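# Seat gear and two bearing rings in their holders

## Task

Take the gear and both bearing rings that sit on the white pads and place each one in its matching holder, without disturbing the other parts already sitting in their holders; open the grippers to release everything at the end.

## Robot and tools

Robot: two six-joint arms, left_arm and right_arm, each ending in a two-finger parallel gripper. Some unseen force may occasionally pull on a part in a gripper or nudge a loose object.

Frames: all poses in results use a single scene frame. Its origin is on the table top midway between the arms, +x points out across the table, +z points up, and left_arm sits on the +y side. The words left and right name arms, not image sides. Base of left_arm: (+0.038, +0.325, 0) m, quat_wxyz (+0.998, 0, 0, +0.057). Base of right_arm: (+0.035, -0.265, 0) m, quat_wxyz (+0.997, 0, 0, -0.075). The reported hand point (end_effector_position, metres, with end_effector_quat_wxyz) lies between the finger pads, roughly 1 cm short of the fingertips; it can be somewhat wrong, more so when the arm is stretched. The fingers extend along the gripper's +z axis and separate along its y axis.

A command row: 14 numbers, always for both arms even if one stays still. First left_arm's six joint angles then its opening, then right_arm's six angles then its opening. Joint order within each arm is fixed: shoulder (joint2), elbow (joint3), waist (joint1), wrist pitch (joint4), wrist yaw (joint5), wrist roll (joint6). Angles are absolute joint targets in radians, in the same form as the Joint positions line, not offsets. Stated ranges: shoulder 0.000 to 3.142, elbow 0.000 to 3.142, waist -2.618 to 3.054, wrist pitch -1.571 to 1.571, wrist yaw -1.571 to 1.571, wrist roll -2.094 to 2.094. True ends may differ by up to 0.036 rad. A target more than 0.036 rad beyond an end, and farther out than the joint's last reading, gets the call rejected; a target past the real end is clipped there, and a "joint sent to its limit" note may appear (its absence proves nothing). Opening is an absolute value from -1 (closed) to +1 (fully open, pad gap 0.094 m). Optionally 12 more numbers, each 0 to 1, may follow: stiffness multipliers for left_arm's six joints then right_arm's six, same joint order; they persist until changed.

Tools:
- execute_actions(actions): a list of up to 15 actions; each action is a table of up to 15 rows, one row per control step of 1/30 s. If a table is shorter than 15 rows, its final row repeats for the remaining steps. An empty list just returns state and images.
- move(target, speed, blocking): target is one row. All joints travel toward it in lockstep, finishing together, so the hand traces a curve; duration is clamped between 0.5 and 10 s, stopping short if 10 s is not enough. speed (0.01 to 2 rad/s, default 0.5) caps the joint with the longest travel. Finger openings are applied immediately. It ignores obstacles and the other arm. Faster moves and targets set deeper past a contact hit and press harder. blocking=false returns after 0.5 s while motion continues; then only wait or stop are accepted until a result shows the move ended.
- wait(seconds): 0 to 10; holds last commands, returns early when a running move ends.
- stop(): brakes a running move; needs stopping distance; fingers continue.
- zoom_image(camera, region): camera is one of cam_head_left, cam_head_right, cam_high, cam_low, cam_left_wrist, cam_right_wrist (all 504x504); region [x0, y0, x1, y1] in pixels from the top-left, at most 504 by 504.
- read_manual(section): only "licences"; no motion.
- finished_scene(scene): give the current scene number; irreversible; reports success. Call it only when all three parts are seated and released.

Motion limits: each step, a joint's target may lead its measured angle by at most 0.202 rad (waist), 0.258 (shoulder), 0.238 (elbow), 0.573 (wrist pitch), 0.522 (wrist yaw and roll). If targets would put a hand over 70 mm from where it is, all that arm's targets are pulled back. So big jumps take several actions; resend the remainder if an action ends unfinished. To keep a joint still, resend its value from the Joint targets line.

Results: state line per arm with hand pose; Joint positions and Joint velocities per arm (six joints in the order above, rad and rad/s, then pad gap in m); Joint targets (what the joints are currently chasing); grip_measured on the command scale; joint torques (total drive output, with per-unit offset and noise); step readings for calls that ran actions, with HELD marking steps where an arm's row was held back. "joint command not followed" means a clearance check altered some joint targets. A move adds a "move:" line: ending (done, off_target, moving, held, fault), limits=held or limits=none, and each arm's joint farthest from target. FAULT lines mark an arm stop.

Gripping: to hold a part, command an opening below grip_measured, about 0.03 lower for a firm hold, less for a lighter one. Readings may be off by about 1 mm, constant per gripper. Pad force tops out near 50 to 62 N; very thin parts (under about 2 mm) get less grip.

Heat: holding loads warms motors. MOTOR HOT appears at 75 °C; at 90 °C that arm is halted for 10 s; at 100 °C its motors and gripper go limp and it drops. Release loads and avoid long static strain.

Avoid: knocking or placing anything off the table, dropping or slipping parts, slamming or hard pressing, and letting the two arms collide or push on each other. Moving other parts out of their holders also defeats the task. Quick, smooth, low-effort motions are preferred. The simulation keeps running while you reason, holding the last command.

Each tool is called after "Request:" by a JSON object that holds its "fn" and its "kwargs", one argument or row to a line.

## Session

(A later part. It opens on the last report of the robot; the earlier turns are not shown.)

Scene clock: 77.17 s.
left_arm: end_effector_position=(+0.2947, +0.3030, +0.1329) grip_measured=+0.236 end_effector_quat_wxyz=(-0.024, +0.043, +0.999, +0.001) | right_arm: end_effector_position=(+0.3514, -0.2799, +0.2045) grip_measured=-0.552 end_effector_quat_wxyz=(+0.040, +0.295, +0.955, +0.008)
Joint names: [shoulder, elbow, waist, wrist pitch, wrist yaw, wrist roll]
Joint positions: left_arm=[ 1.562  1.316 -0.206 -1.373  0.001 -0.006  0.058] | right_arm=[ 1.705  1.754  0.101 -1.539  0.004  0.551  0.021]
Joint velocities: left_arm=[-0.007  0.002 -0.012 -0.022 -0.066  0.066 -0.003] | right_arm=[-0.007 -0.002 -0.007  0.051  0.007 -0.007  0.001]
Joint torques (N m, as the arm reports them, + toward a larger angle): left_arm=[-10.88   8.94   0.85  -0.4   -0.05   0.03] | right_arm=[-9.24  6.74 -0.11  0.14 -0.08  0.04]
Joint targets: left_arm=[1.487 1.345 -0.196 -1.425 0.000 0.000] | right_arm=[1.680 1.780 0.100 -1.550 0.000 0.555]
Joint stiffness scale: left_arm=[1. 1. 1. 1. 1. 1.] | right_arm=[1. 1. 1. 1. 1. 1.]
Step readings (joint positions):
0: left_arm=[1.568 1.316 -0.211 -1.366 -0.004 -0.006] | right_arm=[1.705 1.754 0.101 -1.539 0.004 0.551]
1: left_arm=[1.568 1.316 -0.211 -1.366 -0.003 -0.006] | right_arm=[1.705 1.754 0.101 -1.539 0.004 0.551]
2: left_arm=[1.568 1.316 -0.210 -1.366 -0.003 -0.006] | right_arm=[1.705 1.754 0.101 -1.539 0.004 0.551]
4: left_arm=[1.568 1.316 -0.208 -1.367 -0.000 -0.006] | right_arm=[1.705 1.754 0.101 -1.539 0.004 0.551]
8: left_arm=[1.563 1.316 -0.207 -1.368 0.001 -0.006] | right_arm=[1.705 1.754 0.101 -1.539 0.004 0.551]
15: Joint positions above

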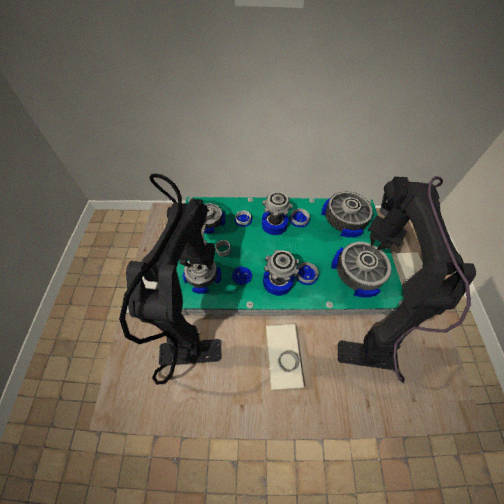

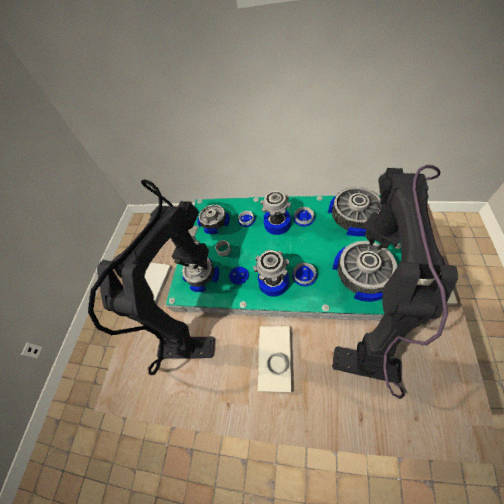

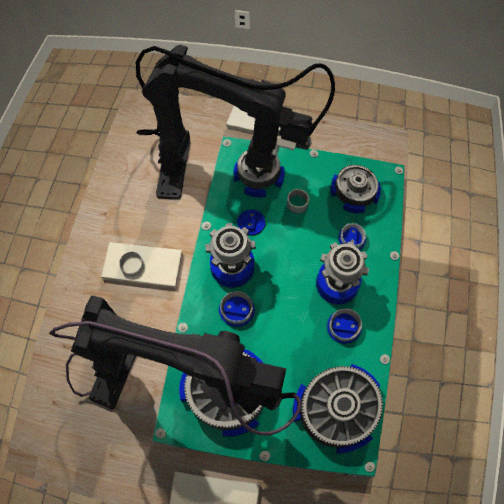

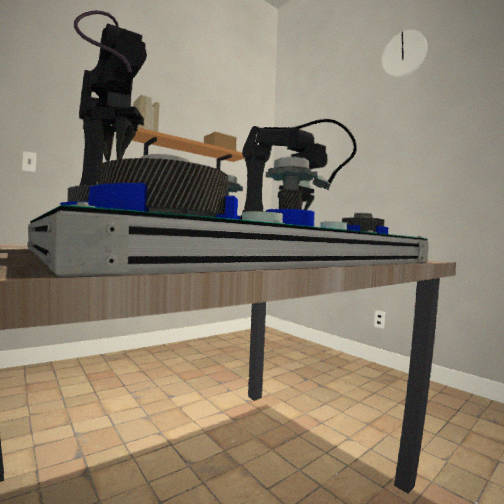

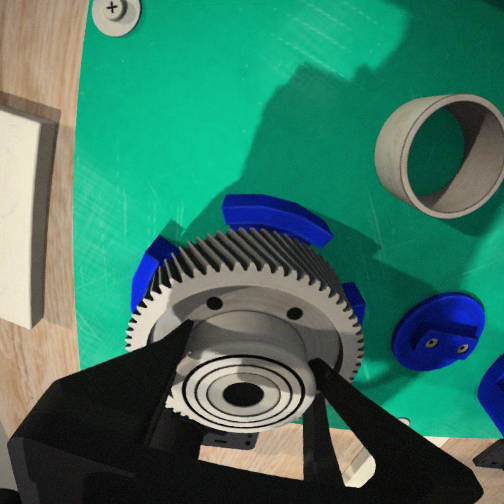

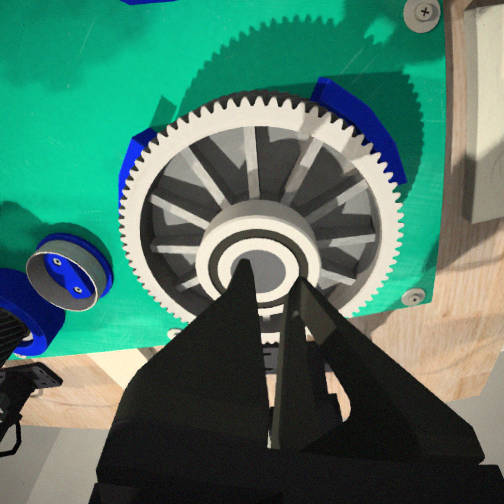

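Request:
{"fn": "execute_actions", "kwargs": {
  "actions": [
    [[1.50,1.345,-0.206,-1.40,0,0,0.195,1.68,1.78,0.1,-1.55,0,0.555,-0.55],[1.51,1.345,-0.206,-1.40,0,0,0.195,1.68,1.78,0.1,-1.55,0,0.555,-0.55],[1.518,1.345,-0.206,-1.40,0,0,0.195,1.68,1.78,0.1,-1.55,0,0.555,-0.55],[1.522,1.345,-0.206,-1.40,0,0,0.195,1.68,1.78,0.1,-1.55,0,0.555,-0.55],[1.525,1.345,-0.206,-1.40,0,0,0.195,1.68,1.78,0.1,-1.55,0,0.555,-0.55],[1.528,1.345,-0.206,-1.40,0,0,0.195,1.68,1.78,0.1,-1.55,0,0.555,-0.55],[1.531,1.345,-0.206,-1.40,0,0,0.195,1.68,1.78,0.1,-1.55,0,0.555,-0.55],[1.534,1.345,-0.206,-1.40,0,0,0.195,1.68,1.78,0.1,-1.55,0,0.555,-0.55],[1.537,1.345,-0.206,-1.40,0,0,0.195,1.68,1.78,0.1,-1.55,0,0.555,-0.55],[1.540,1.345,-0.206,-1.40,0,0,0.195,1.68,1.78,0.1,-1.55,0,0.555,-0.55]],
    [[1.540,1.345,-0.206,-1.40,0,0,0.195,1.68,1.78,0.1,-1.55,0,0.555,-0.55]]
  ]
}}

Request:
{"fn": "zoom_image", "kwargs": {
  "camera": "cam_left_wrist",
  "region": [110, 160, 400, 450]
}}

Scene clock: 78.77 s.
left_arm: end_effector_position=(+0.2958, +0.3029, +0.1275) grip_measured=+0.236 end_effector_quat_wxyz=(-0.034, +0.042, +0.999, +0.001) | right_arm: end_effector_position=(+0.3514, -0.2799, +0.2045) grip_measured=-0.552 end_effector_quat_wxyz=(+0.040, +0.295, +0.955, +0.008)
Joint names: [shoulder, elbow, waist, wrist pitch, wrist yaw, wrist roll]
Joint positions: left_arm=[ 1.584  1.316 -0.206 -1.37   0.001 -0.006  0.058] | right_arm=[ 1.705  1.754  0.101 -1.539  0.004  0.551  0.021]
Joint velocities: left_arm=[-0.012  0.002 -0.007 -0.051  0.037  0.037  0.   ] | right_arm=[-0.017 -0.022  0.002  0.022 -0.007 -0.066  0.   ]
Joint torques (N m, as the arm reports them, + toward a larger angle): left_arm=[-8.73  9.04  0.04 -0.17 -0.03  0.06] | right_arm=[-9.23  6.71 -0.09  0.13 -0.08  0.03]
Joint targets: left_arm=[1.540 1.345 -0.206 -1.400 -0.000 0.000] | right_arm=[1.680 1.780 0.100 -1.550 0.000 0.555]
Joint stiffness scale: left_arm=[1. 1. 1. 1. 1. 1.] | right_arm=[1. 1. 1. 1. 1. 1.]
Step readings (joint positions; steps 1 to 15: 1st action; 16 to 30: 2nd action):
0: left_arm=[1.562 1.316 -0.206 -1.373 0.001 -0.006] | right_arm=[1.705 1.754 0.101 -1.539 0.004 0.551]
1: left_arm=[1.562 1.316 -0.206 -1.373 0.001 -0.006] | right_arm=[1.705 1.754 0.101 -1.539 0.004 0.551]
2: left_arm=[1.562 1.316 -0.206 -1.373 0.001 -0.006] | right_arm=[1.705 1.754 0.101 -1.539 0.004 0.551]
4: left_arm=[1.562 1.316 -0.206 -1.373 0.001 -0.006] | right_arm=[1.705 1.754 0.101 -1.539 0.004 0.551]
8: left_arm=[1.565 1.316 -0.206 -1.373 0.001 -0.006] | right_arm=[1.705 1.754 0.101 -1.539 0.004 0.551]
15: left_arm=[1.584 1.316 -0.206 -1.372 0.001 -0.006] | right_arm=[1.705 1.754 0.101 -1.539 0.004 0.551]
16: left_arm=[1.584 1.316 -0.206 -1.371 0.001 -0.006] | right_arm=[1.705 1.754 0.101 -1.539 0.004 0.551]
17: left_arm=[1.584 1.316 -0.206 -1.371 0.001 -0.006] | right_arm=[1.705 1.754 0.101 -1.539 0.004 0.551]
19: left_arm=[1.584 1.316 -0.206 -1.370 0.001 -0.006] | right_arm=[1.705 1.754 0.101 -1.539 0.004 0.551]
23: left_arm=[1.584 1.316 -0.206 -1.370 0.001 -0.006] | right_arm=[1.705 1.754 0.101 -1.539 0.004 0.551]
30: Joint positions above

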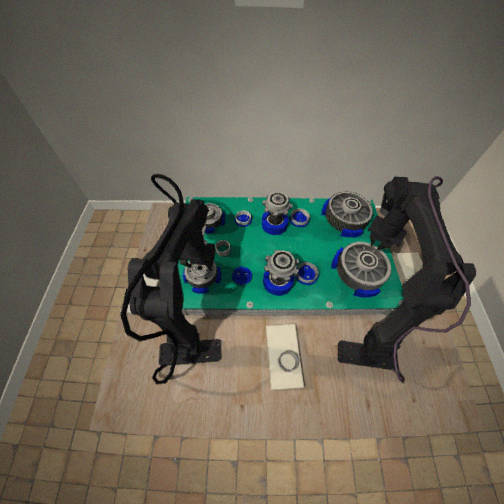

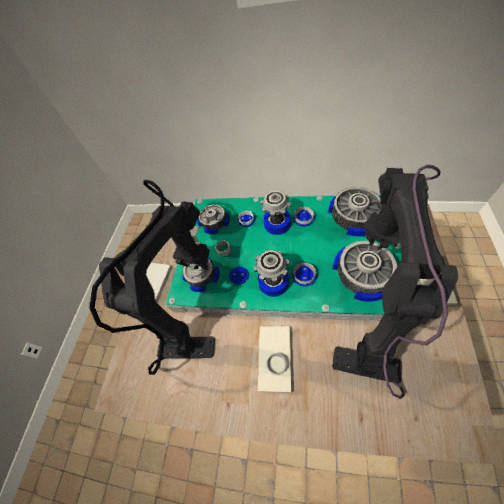

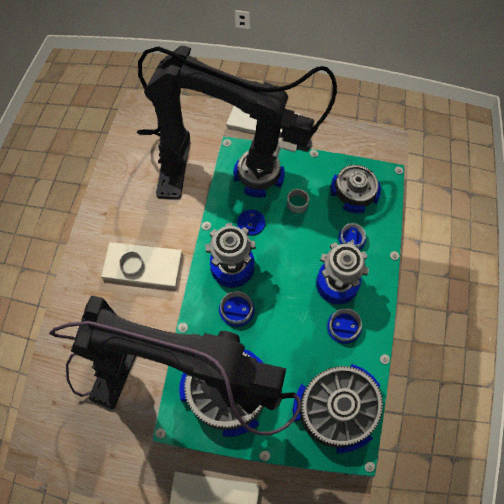

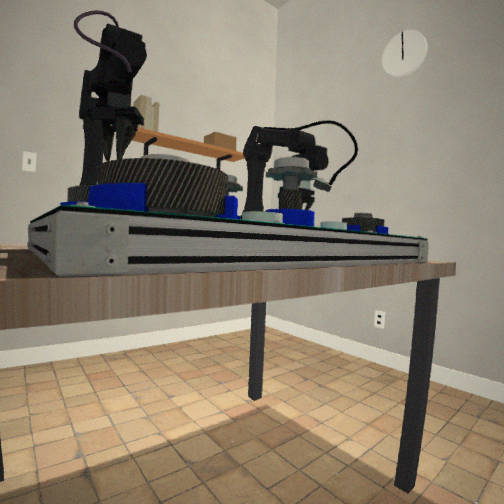

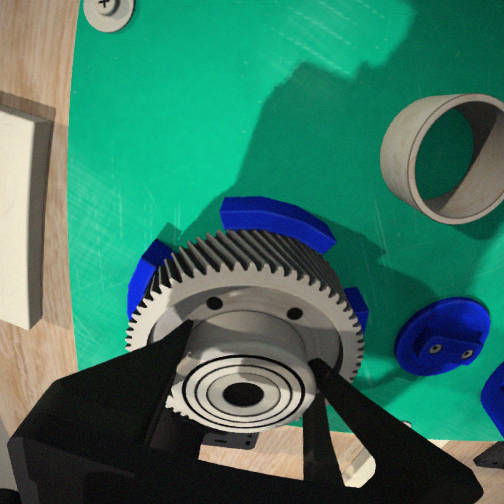

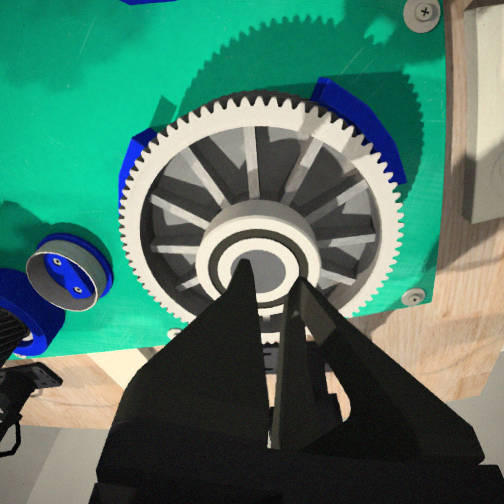

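Region (110, 160, 400, 450) of cam_left_wrist's 504x504 image, scaled by 1.738, with more detail than that image has.

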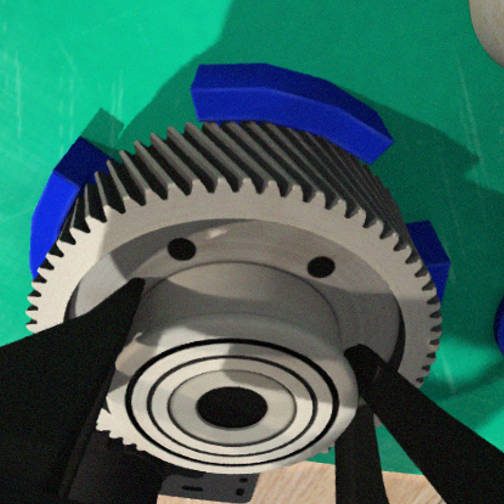

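Request:
{"fn": "execute_actions", "kwargs": {
  "actions": [
    [[1.54,1.342,-0.206,-1.392,0,0,0.195,1.68,1.78,0.1,-1.55,0,0.555,-0.55],[1.54,1.339,-0.206,-1.386,0,0,0.195,1.68,1.78,0.1,-1.55,0,0.555,-0.55],[1.54,1.336,-0.206,-1.381,0,0,0.195,1.68,1.78,0.1,-1.55,0,0.555,-0.55],[1.54,1.333,-0.206,-1.376,0,0,0.195,1.68,1.78,0.1,-1.55,0,0.555,-0.55],[1.54,1.330,-0.206,-1.371,0,0,0.195,1.68,1.78,0.1,-1.55,0,0.555,-0.55],[1.54,1.328,-0.206,-1.366,0,0,0.195,1.68,1.78,0.1,-1.55,0,0.555,-0.55],[1.54,1.326,-0.206,-1.361,0,0,0.195,1.68,1.78,0.1,-1.55,0,0.555,-0.55],[1.54,1.324,-0.206,-1.357,0,0,0.195,1.68,1.78,0.1,-1.55,0,0.555,-0.55],[1.54,1.322,-0.206,-1.353,0,0,0.195,1.68,1.78,0.1,-1.55,0,0.555,-0.55],[1.54,1.320,-0.206,-1.35,0,0,0.195,1.68,1.78,0.1,-1.55,0,0.555,-0.55],[1.54,1.318,-0.206,-1.347,0,0,0.195,1.68,1.78,0.1,-1.55,0,0.555,-0.55],[1.54,1.316,-0.206,-1.345,0,0,0.195,1.68,1.78,0.1,-1.55,0,0.555,-0.55]],
    [[1.54,1.316,-0.206,-1.345,0,0,0.195,1.68,1.78,0.1,-1.55,0,0.555,-0.55]]
  ]
}}

Scene clock: 80.47 s.
left_arm: end_effector_position=(+0.2973, +0.3022, +0.1217) grip_measured=+0.236 end_effector_quat_wxyz=(-0.030, +0.043, +0.999, -0.000) | right_arm: end_effector_position=(+0.3514, -0.2799, +0.2045) grip_measured=-0.552 end_effector_quat_wxyz=(+0.040, +0.295, +0.955, +0.008)
Joint names: [shoulder, elbow, waist, wrist pitch, wrist yaw, wrist roll]
Joint positions: left_arm=[ 1.584  1.293 -0.206 -1.34   0.004 -0.006  0.058] | right_arm=[ 1.705  1.754  0.101 -1.539  0.004  0.551  0.021]
Joint velocities: left_arm=[ 0.012 -0.007  0.007  0.051 -0.037  0.051 -0.001] | right_arm=[ 0.002  0.002 -0.007  0.037 -0.022 -0.007  0.   ]
Joint torques (N m, as the arm reports them, + toward a larger angle): left_arm=[-8.67  8.44 -0.01  0.16 -0.06  0.04] | right_arm=[-9.25  6.67 -0.09  0.13 -0.07  0.04]
Joint targets: left_arm=[1.540 1.316 -0.206 -1.345 0.000 -0.000] | right_arm=[1.680 1.780 0.100 -1.550 0.000 0.555]
Joint stiffness scale: left_arm=[1. 1. 1. 1. 1. 1.] | right_arm=[1. 1. 1. 1. 1. 1.]
Step readings (joint positions; steps 1 to 15: 1st action; 16 to 30: 2nd action):
0: left_arm=[1.584 1.316 -0.206 -1.370 0.001 -0.006] | right_arm=[1.705 1.754 0.101 -1.539 0.004 0.551]
1: left_arm=[1.584 1.316 -0.206 -1.370 0.001 -0.006] | right_arm=[1.705 1.754 0.101 -1.539 0.004 0.551]
2: left_arm=[1.584 1.315 -0.206 -1.369 0.001 -0.006] | right_arm=[1.705 1.754 0.101 -1.539 0.004 0.551]
4: left_arm=[1.584 1.310 -0.206 -1.364 0.001 -0.006] | right_arm=[1.705 1.754 0.101 -1.539 0.004 0.551]
8: left_arm=[1.584 1.293 -0.206 -1.347 0.001 -0.006] | right_arm=[1.705 1.754 0.101 -1.539 0.004 0.551]
15: left_arm=[1.584 1.293 -0.206 -1.340 0.004 -0.006] | right_arm=[1.705 1.754 0.101 -1.539 0.004 0.551]
16: left_arm=[1.584 1.293 -0.206 -1.340 0.004 -0.006] | right_arm=[1.705 1.754 0.101 -1.539 0.004 0.551]
17: left_arm=[1.584 1.293 -0.206 -1.340 0.004 -0.006] | right_arm=[1.705 1.754 0.101 -1.539 0.004 0.551]
19: left_arm=[1.584 1.293 -0.206 -1.340 0.004 -0.006] | right_arm=[1.705 1.754 0.101 -1.539 0.004 0.551]
23: left_arm=[1.584 1.293 -0.206 -1.340 0.004 -0.006] | right_arm=[1.705 1.754 0.101 -1.539 0.004 0.551]
30: Joint positions above

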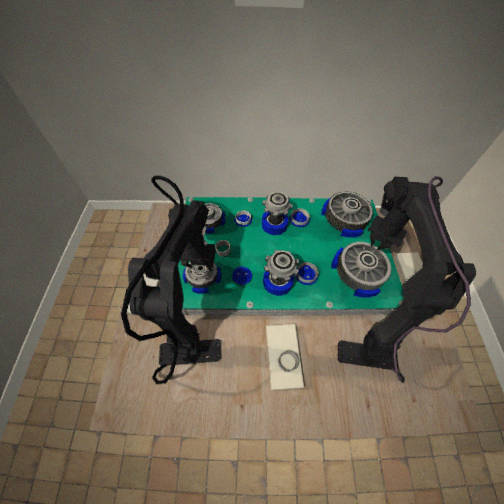

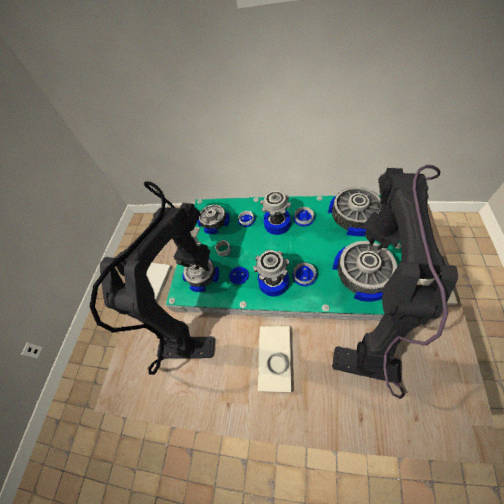

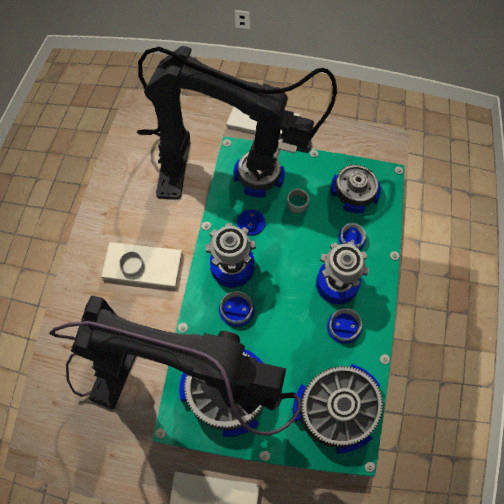

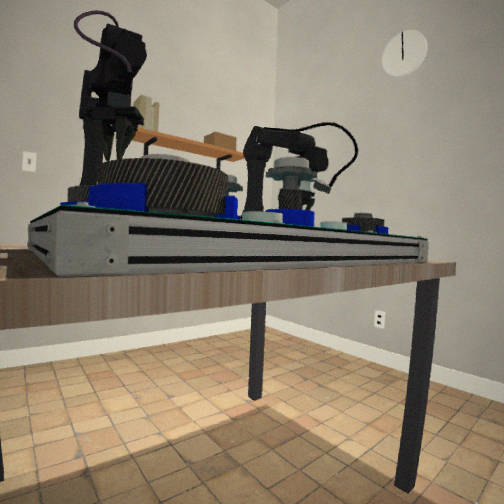

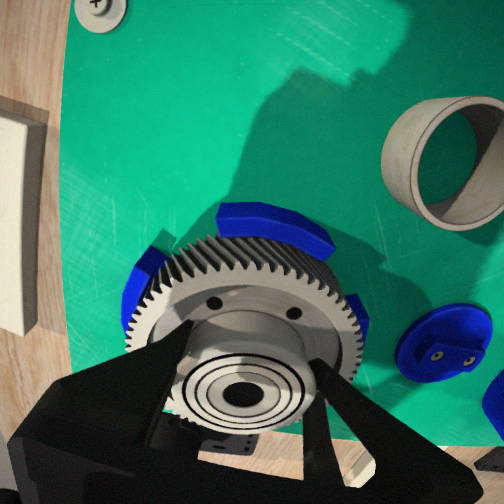

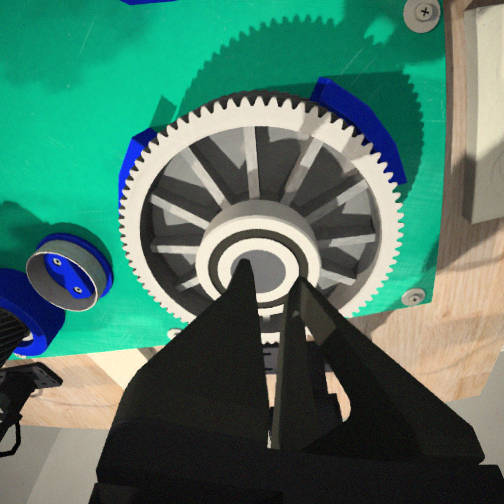

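Request:
{"fn": "execute_actions", "kwargs": {
  "actions": [
    [[1.55,1.31,-0.206,-1.345,0,0,0.23,1.68,1.78,0.1,-1.55,0,0.555,-0.55],[1.55,1.31,-0.206,-1.345,0,0,0.26,1.68,1.78,0.1,-1.55,0,0.555,-0.55],[1.55,1.31,-0.206,-1.345,0,0,0.3,1.68,1.78,0.1,-1.55,0,0.555,-0.55],[1.55,1.31,-0.206,-1.345,0,0,0.4,1.68,1.78,0.1,-1.55,0,0.555,-0.55],[1.55,1.31,-0.206,-1.345,0,0,0.5,1.68,1.78,0.1,-1.55,0,0.555,-0.55],[1.55,1.31,-0.206,-1.345,0,0,0.6,1.68,1.78,0.1,-1.55,0,0.555,-0.55]]
  ]
}}

Request:
{"fn": "move", "kwargs": {
  "target": [1.50,1.52,-0.206,-1.53,0,0,0.6,1.68,1.78,0.1,-1.55,0,0.555,-0.55],
  "speed": 0.4
}}

Scene clock: 81.70 s.
left_arm: end_effector_position=(+0.2973, +0.3026, +0.1239) grip_measured=+0.599 end_effector_quat_wxyz=(-0.026, +0.043, +0.999, +0.001) | right_arm: end_effector_position=(+0.3514, -0.2799, +0.2045) grip_measured=-0.552 end_effector_quat_wxyz=(+0.040, +0.295, +0.955, +0.008)
Joint names: [shoulder, elbow, waist, wrist pitch, wrist yaw, wrist roll]
Joint positions: left_arm=[ 1.575  1.293 -0.206 -1.34   0.001 -0.005  0.075] | right_arm=[ 1.705  1.754  0.101 -1.539  0.004  0.551  0.021]
Joint velocities: left_arm=[ 0.012 -0.007  0.002 -0.081  0.051  0.007 -0.001] | right_arm=[ 0.002  0.002  0.002 -0.11   0.051 -0.066  0.001]
Joint torques (N m, as the arm reports them, + toward a larger angle): left_arm=[-7.2   7.94  0.08  0.17 -0.05  0.04] | right_arm=[-9.26  6.7  -0.04  0.14 -0.08  0.03]
Joint targets: left_arm=[1.550 1.310 -0.206 -1.345 -0.000 0.000] | right_arm=[1.680 1.780 0.100 -1.550 0.000 0.555]
Joint stiffness scale: left_arm=[1. 1. 1. 1. 1. 1.] | right_arm=[1. 1. 1. 1. 1. 1.]
Step readings (joint positions):
0: left_arm=[1.584 1.293 -0.206 -1.340 0.004 -0.006] | right_arm=[1.705 1.754 0.101 -1.539 0.004 0.551]
1: left_arm=[1.584 1.293 -0.206 -1.340 0.004 -0.006] | right_arm=[1.705 1.754 0.101 -1.539 0.004 0.551]
2: left_arm=[1.584 1.293 -0.206 -1.340 0.004 -0.006] | right_arm=[1.705 1.754 0.101 -1.539 0.004 0.551]
4: left_arm=[1.584 1.293 -0.206 -1.340 0.001 -0.005] | right_arm=[1.705 1.754 0.101 -1.539 0.004 0.551]
8: left_arm=[1.575 1.293 -0.206 -1.340 0.001 -0.005] | right_arm=[1.705 1.754 0.101 -1.539 0.004 0.551]
15: Joint positions above

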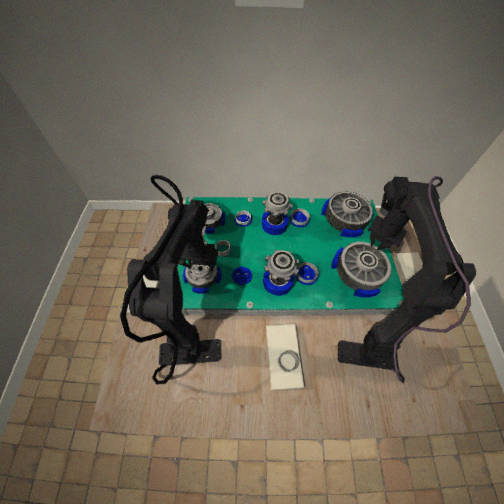

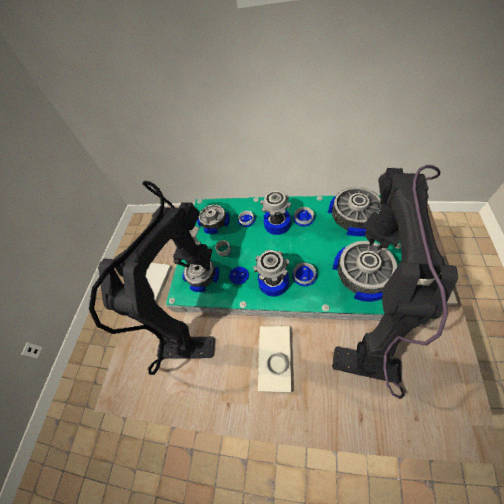

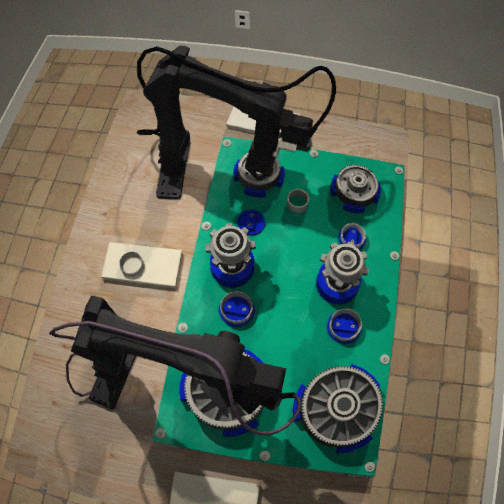

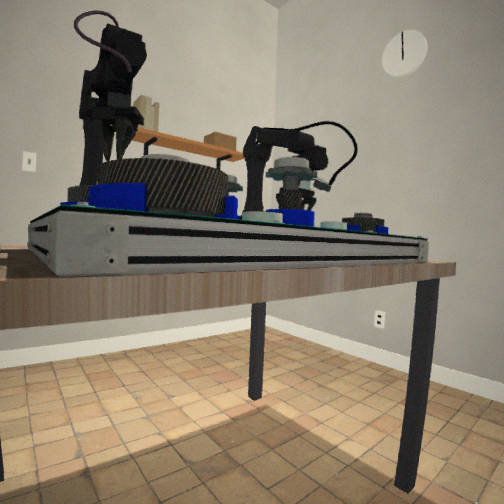

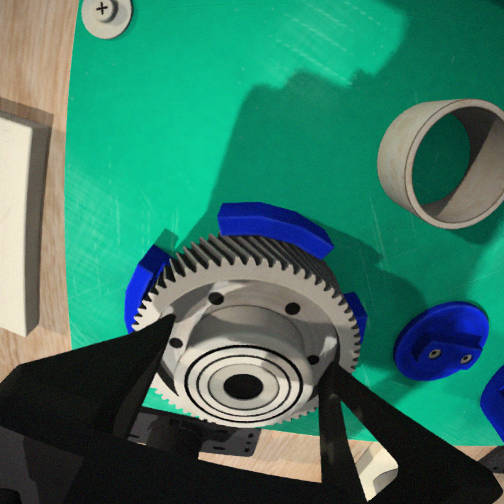

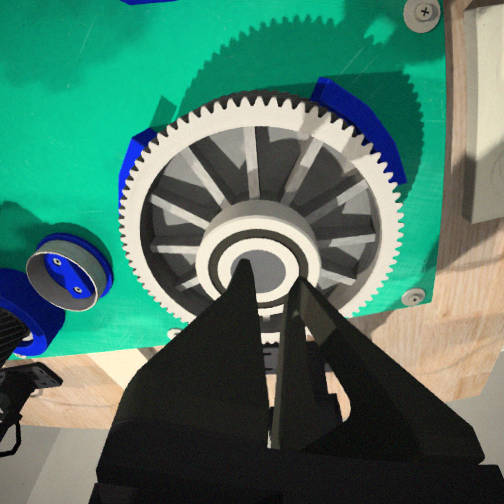

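Scene clock: 82.97 s.
left_arm: end_effector_position=(+0.2963, +0.3027, +0.1866) grip_measured=+0.599 end_effector_quat_wxyz=(+0.013, +0.043, +0.999, -0.001) | right_arm: end_effector_position=(+0.3514, -0.2799, +0.2045) grip_measured=-0.552 end_effector_quat_wxyz=(+0.040, +0.295, +0.955, +0.008)
Joint names: [shoulder, elbow, waist, wrist pitch, wrist yaw, wrist roll]
Joint positions: left_arm=[ 1.519  1.49  -0.206 -1.516  0.001 -0.005  0.075] | right_arm=[ 1.705  1.754  0.101 -1.539  0.004  0.551  0.021]
Joint velocities: left_arm=[ 0.012  0.007 -0.022 -0.051 -0.007 -0.007 -0.   ] | right_arm=[-0.017  0.012 -0.022 -0.051 -0.037  0.037 -0.   ]
Joint torques (N m, as the arm reports them, + toward a larger angle): left_arm=[-6.35  9.16 -0.02  0.24 -0.03  0.03] | right_arm=[-9.25  6.72 -0.09  0.13 -0.08  0.03]
Joint targets: left_arm=[1.500 1.520 -0.206 -1.530 -0.000 0.000] | right_arm=[1.680 1.780 0.100 -1.550 -0.000 0.555]
Joint stiffness scale: left_arm=[1. 1. 1. 1. 1. 1.] | right_arm=[1. 1. 1. 1. 1. 1.]
move: off_target (left_arm, right_arm); limits=none; left_arm: farthest joint: the elbow, 0.030 radians from its target (0.227 radians at the start); right_arm: farthest joint: the elbow, 0.026 radians from its target (0.026 radians at the start)

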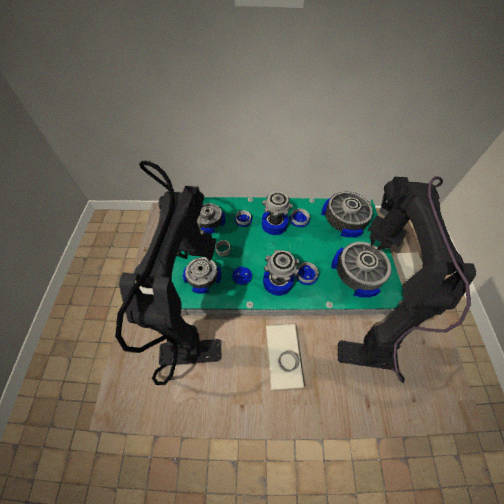

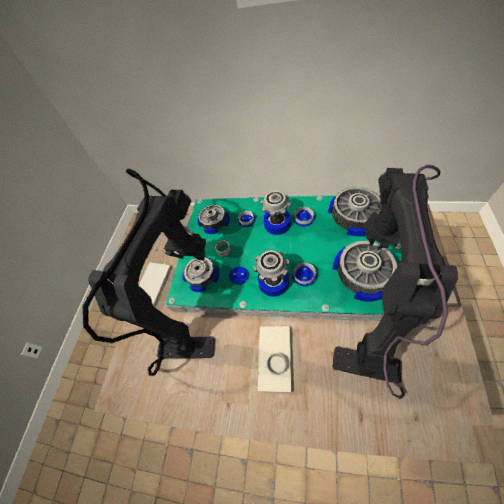

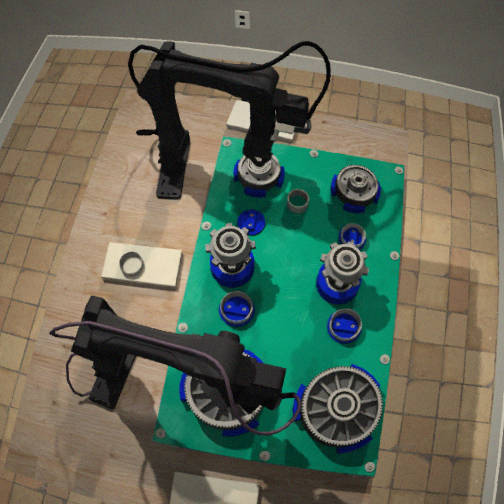

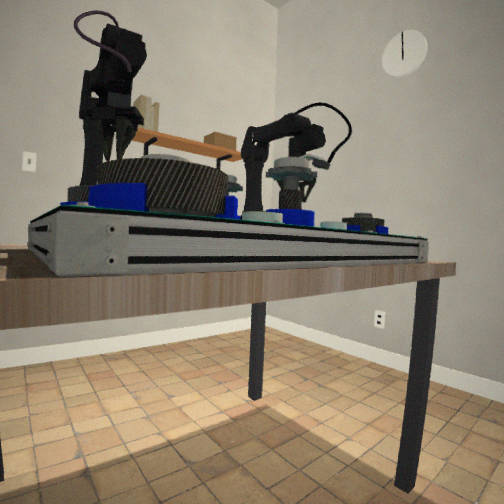

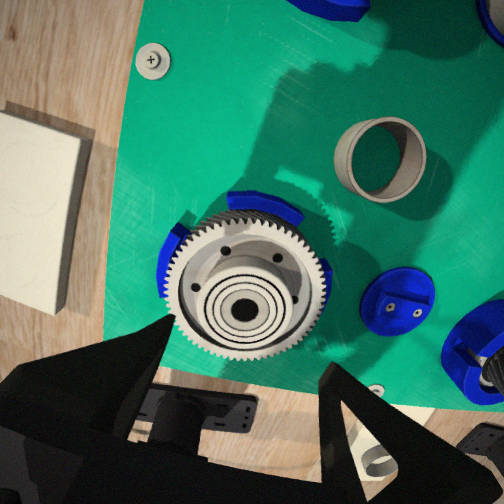

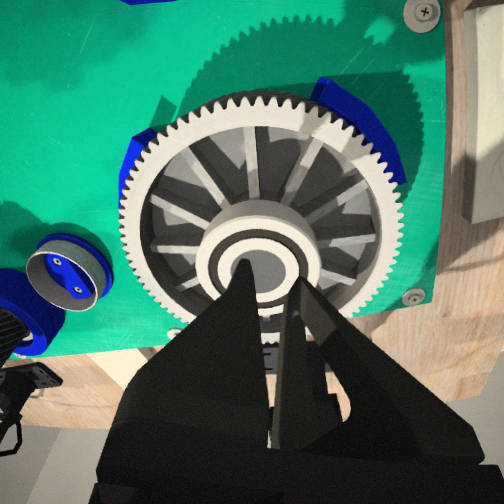

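Request:
{"fn": "move", "kwargs": {
  "target": [1.50,1.52,-1.745,-1.53,0,0,0.75,1.68,1.78,0.1,-1.55,0,0.555,-0.55],
  "speed": 1.0
}}

Scene clock: 85.37 s.
left_arm: end_effector_position=(+0.0241, +0.0668, +0.1866) grip_measured=+0.749 end_effector_quat_wxyz=(+0.007, +0.725, +0.689, -0.010) | right_arm: end_effector_position=(+0.3514, -0.2799, +0.2045) grip_measured=-0.552 end_effector_quat_wxyz=(+0.040, +0.295, +0.955, +0.008)
Joint names: [shoulder, elbow, waist, wrist pitch, wrist yaw, wrist roll]
Joint positions: left_arm=[ 1.519  1.49  -1.741 -1.516  0.004 -0.005  0.082] | right_arm=[ 1.705  1.754  0.101 -1.539  0.004  0.551  0.021]
Joint velocities: left_arm=[ 0.002 -0.007 -0.012 -0.022 -0.007  0.037  0.001] | right_arm=[ 0.002 -0.022  0.007 -0.051  0.066 -0.037  0.001]
Joint torques (N m, as the arm reports them, + toward a larger angle): left_arm=[-6.32  9.12 -0.22  0.23 -0.05  0.04] | right_arm=[-9.29  6.7  -0.09  0.14 -0.08  0.04]
Joint targets: left_arm=[1.500 1.520 -1.745 -1.530 0.000 -0.000] | right_arm=[1.680 1.780 0.100 -1.550 -0.000 0.555]
Joint stiffness scale: left_arm=[1. 1. 1. 1. 1. 1.] | right_arm=[1. 1. 1. 1. 1. 1.]
move: off_target (left_arm, right_arm); limits=none; left_arm: farthest joint: the elbow, 0.030 radians from its target (0.030 radians at the start); right_arm: farthest joint: the elbow, 0.026 radians from its target (0.026 radians at the start)

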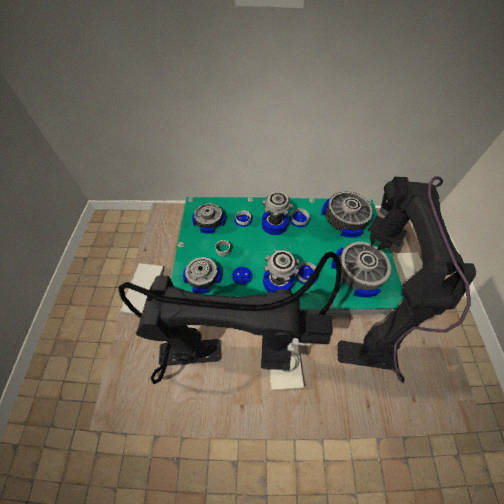

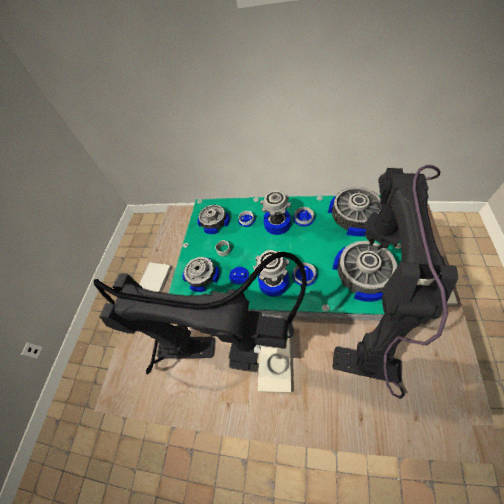

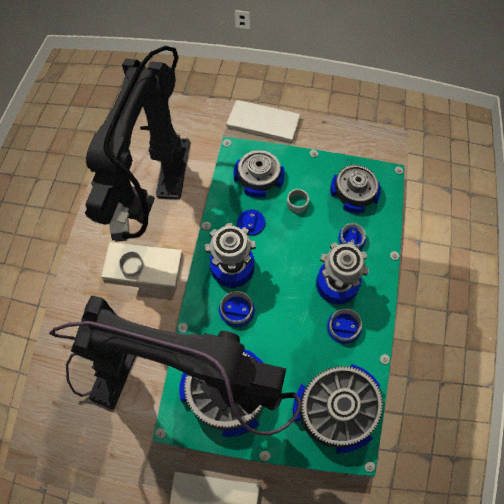

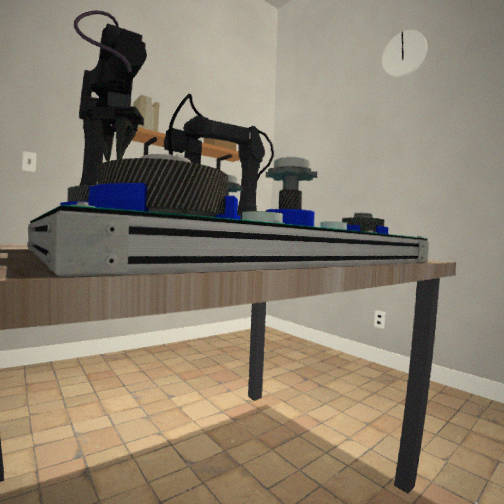

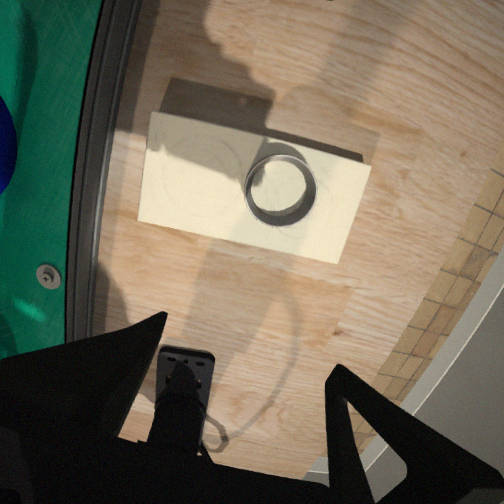

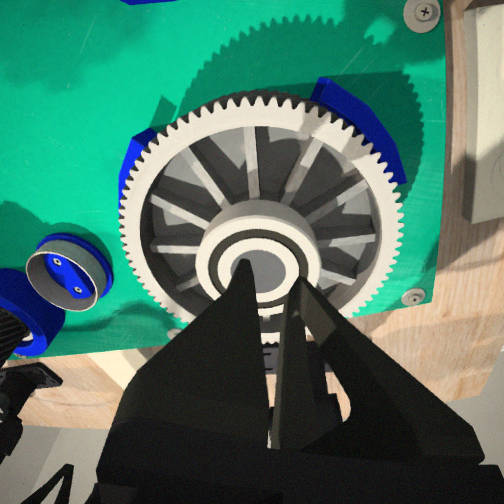

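Request:
{"fn": "move", "kwargs": {
  "target": [1.82,1.372,-1.772,-1.112,0,0,0.75,1.68,1.78,0.1,-1.55,0,0.555,-0.55],
  "speed": 0.6
}}

Scene clock: 87.57 s.
left_arm: end_effector_position=(+0.0128, -0.0055, +0.0744) grip_measured=+0.749 end_effector_quat_wxyz=(-0.003, +0.732, +0.681, +0.001) | right_arm: end_effector_position=(+0.3514, -0.2799, +0.2045) grip_measured=-0.552 end_effector_quat_wxyz=(+0.040, +0.295, +0.955, +0.008)
Joint names: [shoulder, elbow, waist, wrist pitch, wrist yaw, wrist roll]
Joint positions: left_arm=[ 1.826  1.381 -1.763 -1.132  0.004 -0.005  0.082] | right_arm=[ 1.705  1.754  0.101 -1.539  0.004  0.551  0.021]
Joint velocities: left_arm=[-0.002 -0.022 -0.012 -0.007 -0.007  0.051 -0.   ] | right_arm=[ 0.002  0.022 -0.017  0.037 -0.007 -0.037 -0.   ]
Joint torques (N m, as the arm reports them, + toward a larger angle): left_arm=[-7.57  5.64 -0.7   0.57 -0.06  0.03] | right_arm=[-9.26  6.71 -0.04  0.14 -0.08  0.02]
Joint targets: left_arm=[1.820 1.372 -1.772 -1.112 -0.000 -0.000] | right_arm=[1.680 1.780 0.100 -1.550 0.000 0.555]
Joint stiffness scale: left_arm=[1. 1. 1. 1. 1. 1.] | right_arm=[1. 1. 1. 1. 1. 1.]
move: off_target (right_arm); limits=none; left_arm: farthest joint: the wrist pitch, 0.020 radians from its target (0.404 radians at the start); right_arm: farthest joint: the elbow, 0.026 radians from its target (0.026 radians at the start)

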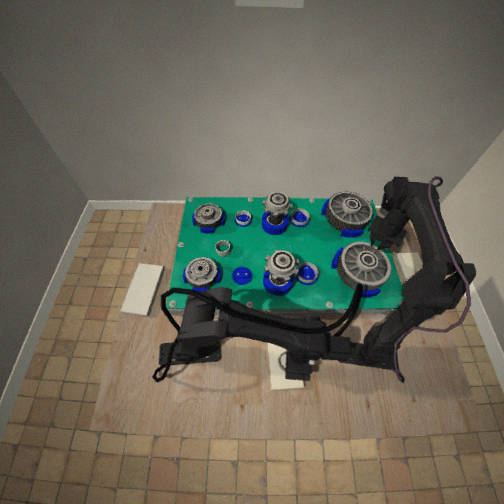

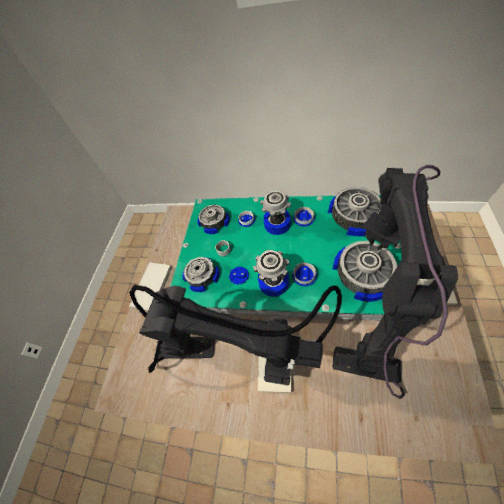

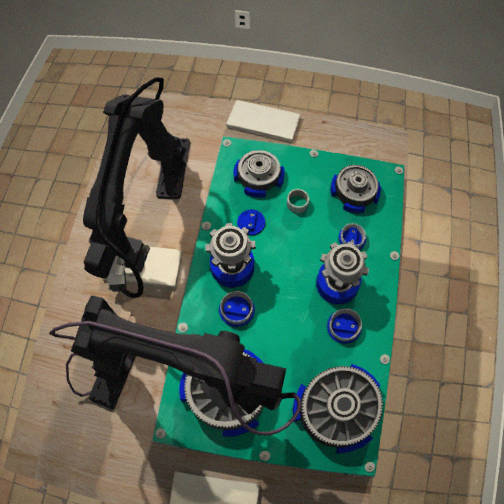

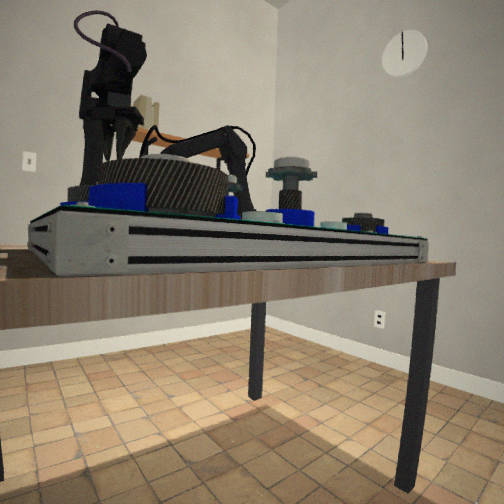

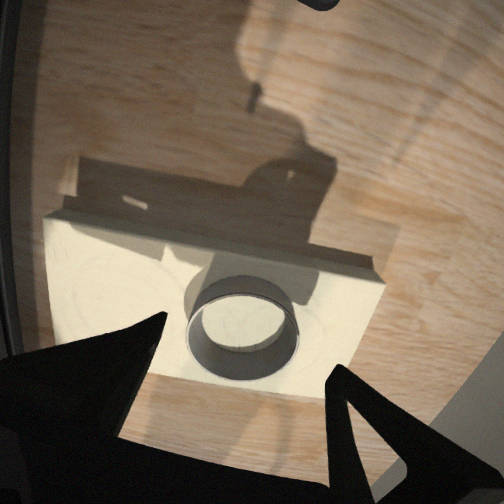

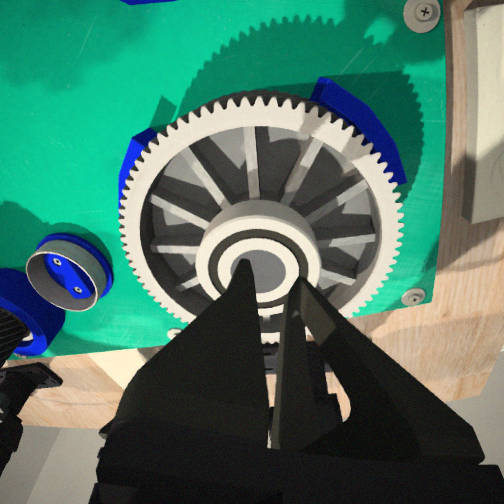

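Request:
{"fn": "move", "kwargs": {
  "target": [1.785,1.212,-1.772,-0.961,0,0,0.75,1.68,1.78,0.1,-1.55,0,0.555,-0.55],
  "speed": 0.3
}}

Scene clock: 89.40 s.
left_arm: end_effector_position=(+0.0137, +0.0056, +0.0405) grip_measured=+0.749 end_effector_quat_wxyz=(-0.001, +0.732, +0.681, -0.002) | right_arm: end_effector_position=(+0.3514, -0.2799, +0.2045) grip_measured=-0.552 end_effector_quat_wxyz=(+0.040, +0.295, +0.955, +0.008)
Joint names: [shoulder, elbow, waist, wrist pitch, wrist yaw, wrist roll]
Joint positions: left_arm=[ 1.813  1.225 -1.763 -0.981  0.004 -0.005  0.082] | right_arm=[ 1.705  1.754  0.101 -1.539  0.004  0.551  0.021]
Joint velocities: left_arm=[-0.007  0.022  0.007  0.051 -0.007 -0.066  0.001] | right_arm=[ 0.007  0.002  0.002  0.022  0.037  0.022 -0.001]
Joint torques (N m, as the arm reports them, + toward a larger angle): left_arm=[-9.11  5.   -0.6   0.58 -0.06  0.03] | right_arm=[-9.23  6.72 -0.09  0.13 -0.07  0.03]
Joint targets: left_arm=[1.785 1.212 -1.772 -0.961 0.000 -0.000] | right_arm=[1.680 1.780 0.100 -1.550 -0.000 0.555]
Joint stiffness scale: left_arm=[1. 1. 1. 1. 1. 1.] | right_arm=[1. 1. 1. 1. 1. 1.]
move: off_target (left_arm, right_arm); limits=none; left_arm: farthest joint: the shoulder, 0.028 radians from its target (0.041 radians at the start); right_arm: farthest joint: the elbow, 0.026 radians from its target (0.026 radians at the start)

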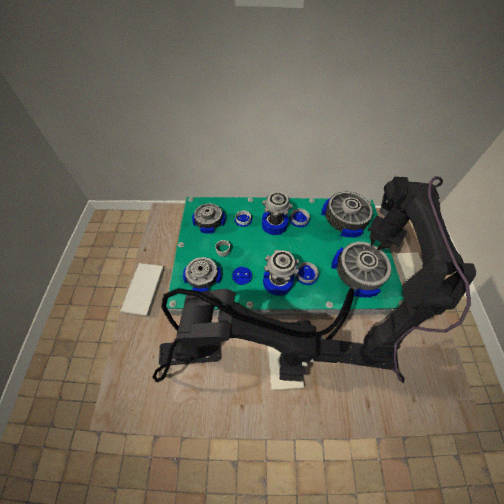

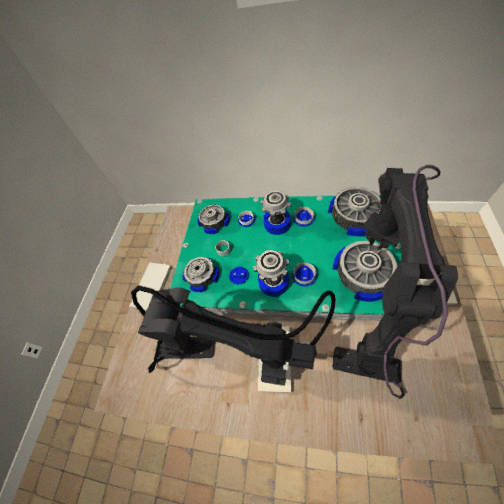

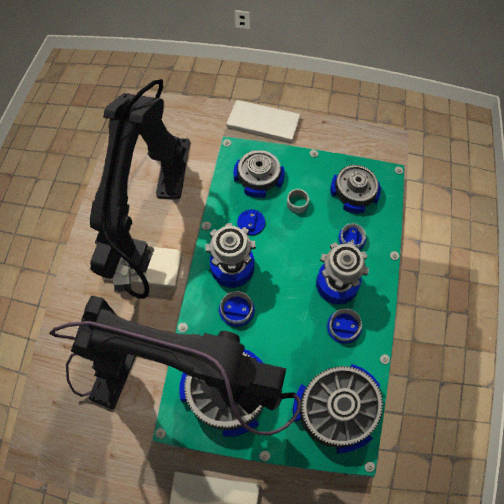

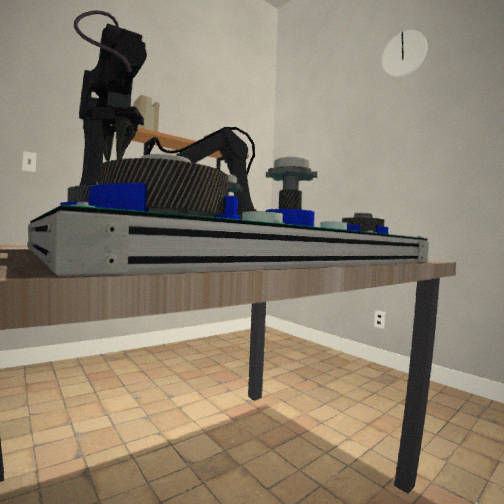

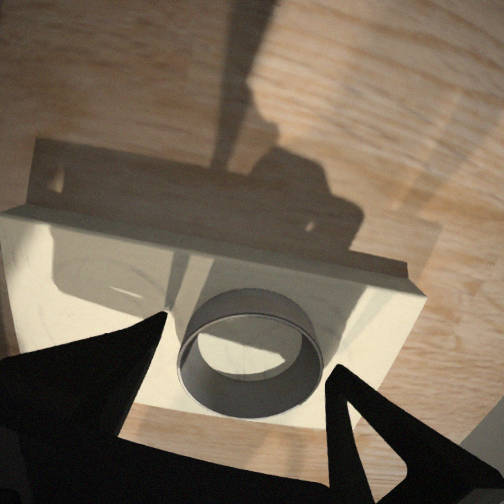

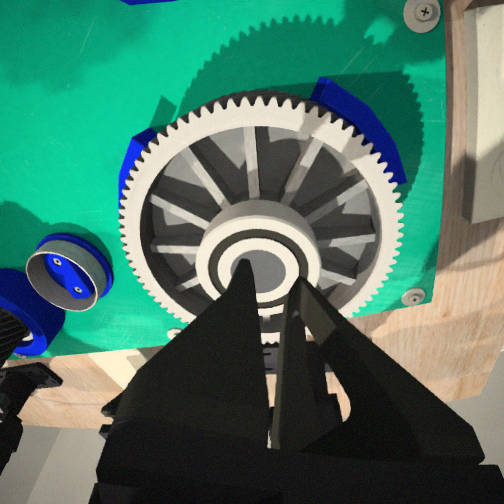

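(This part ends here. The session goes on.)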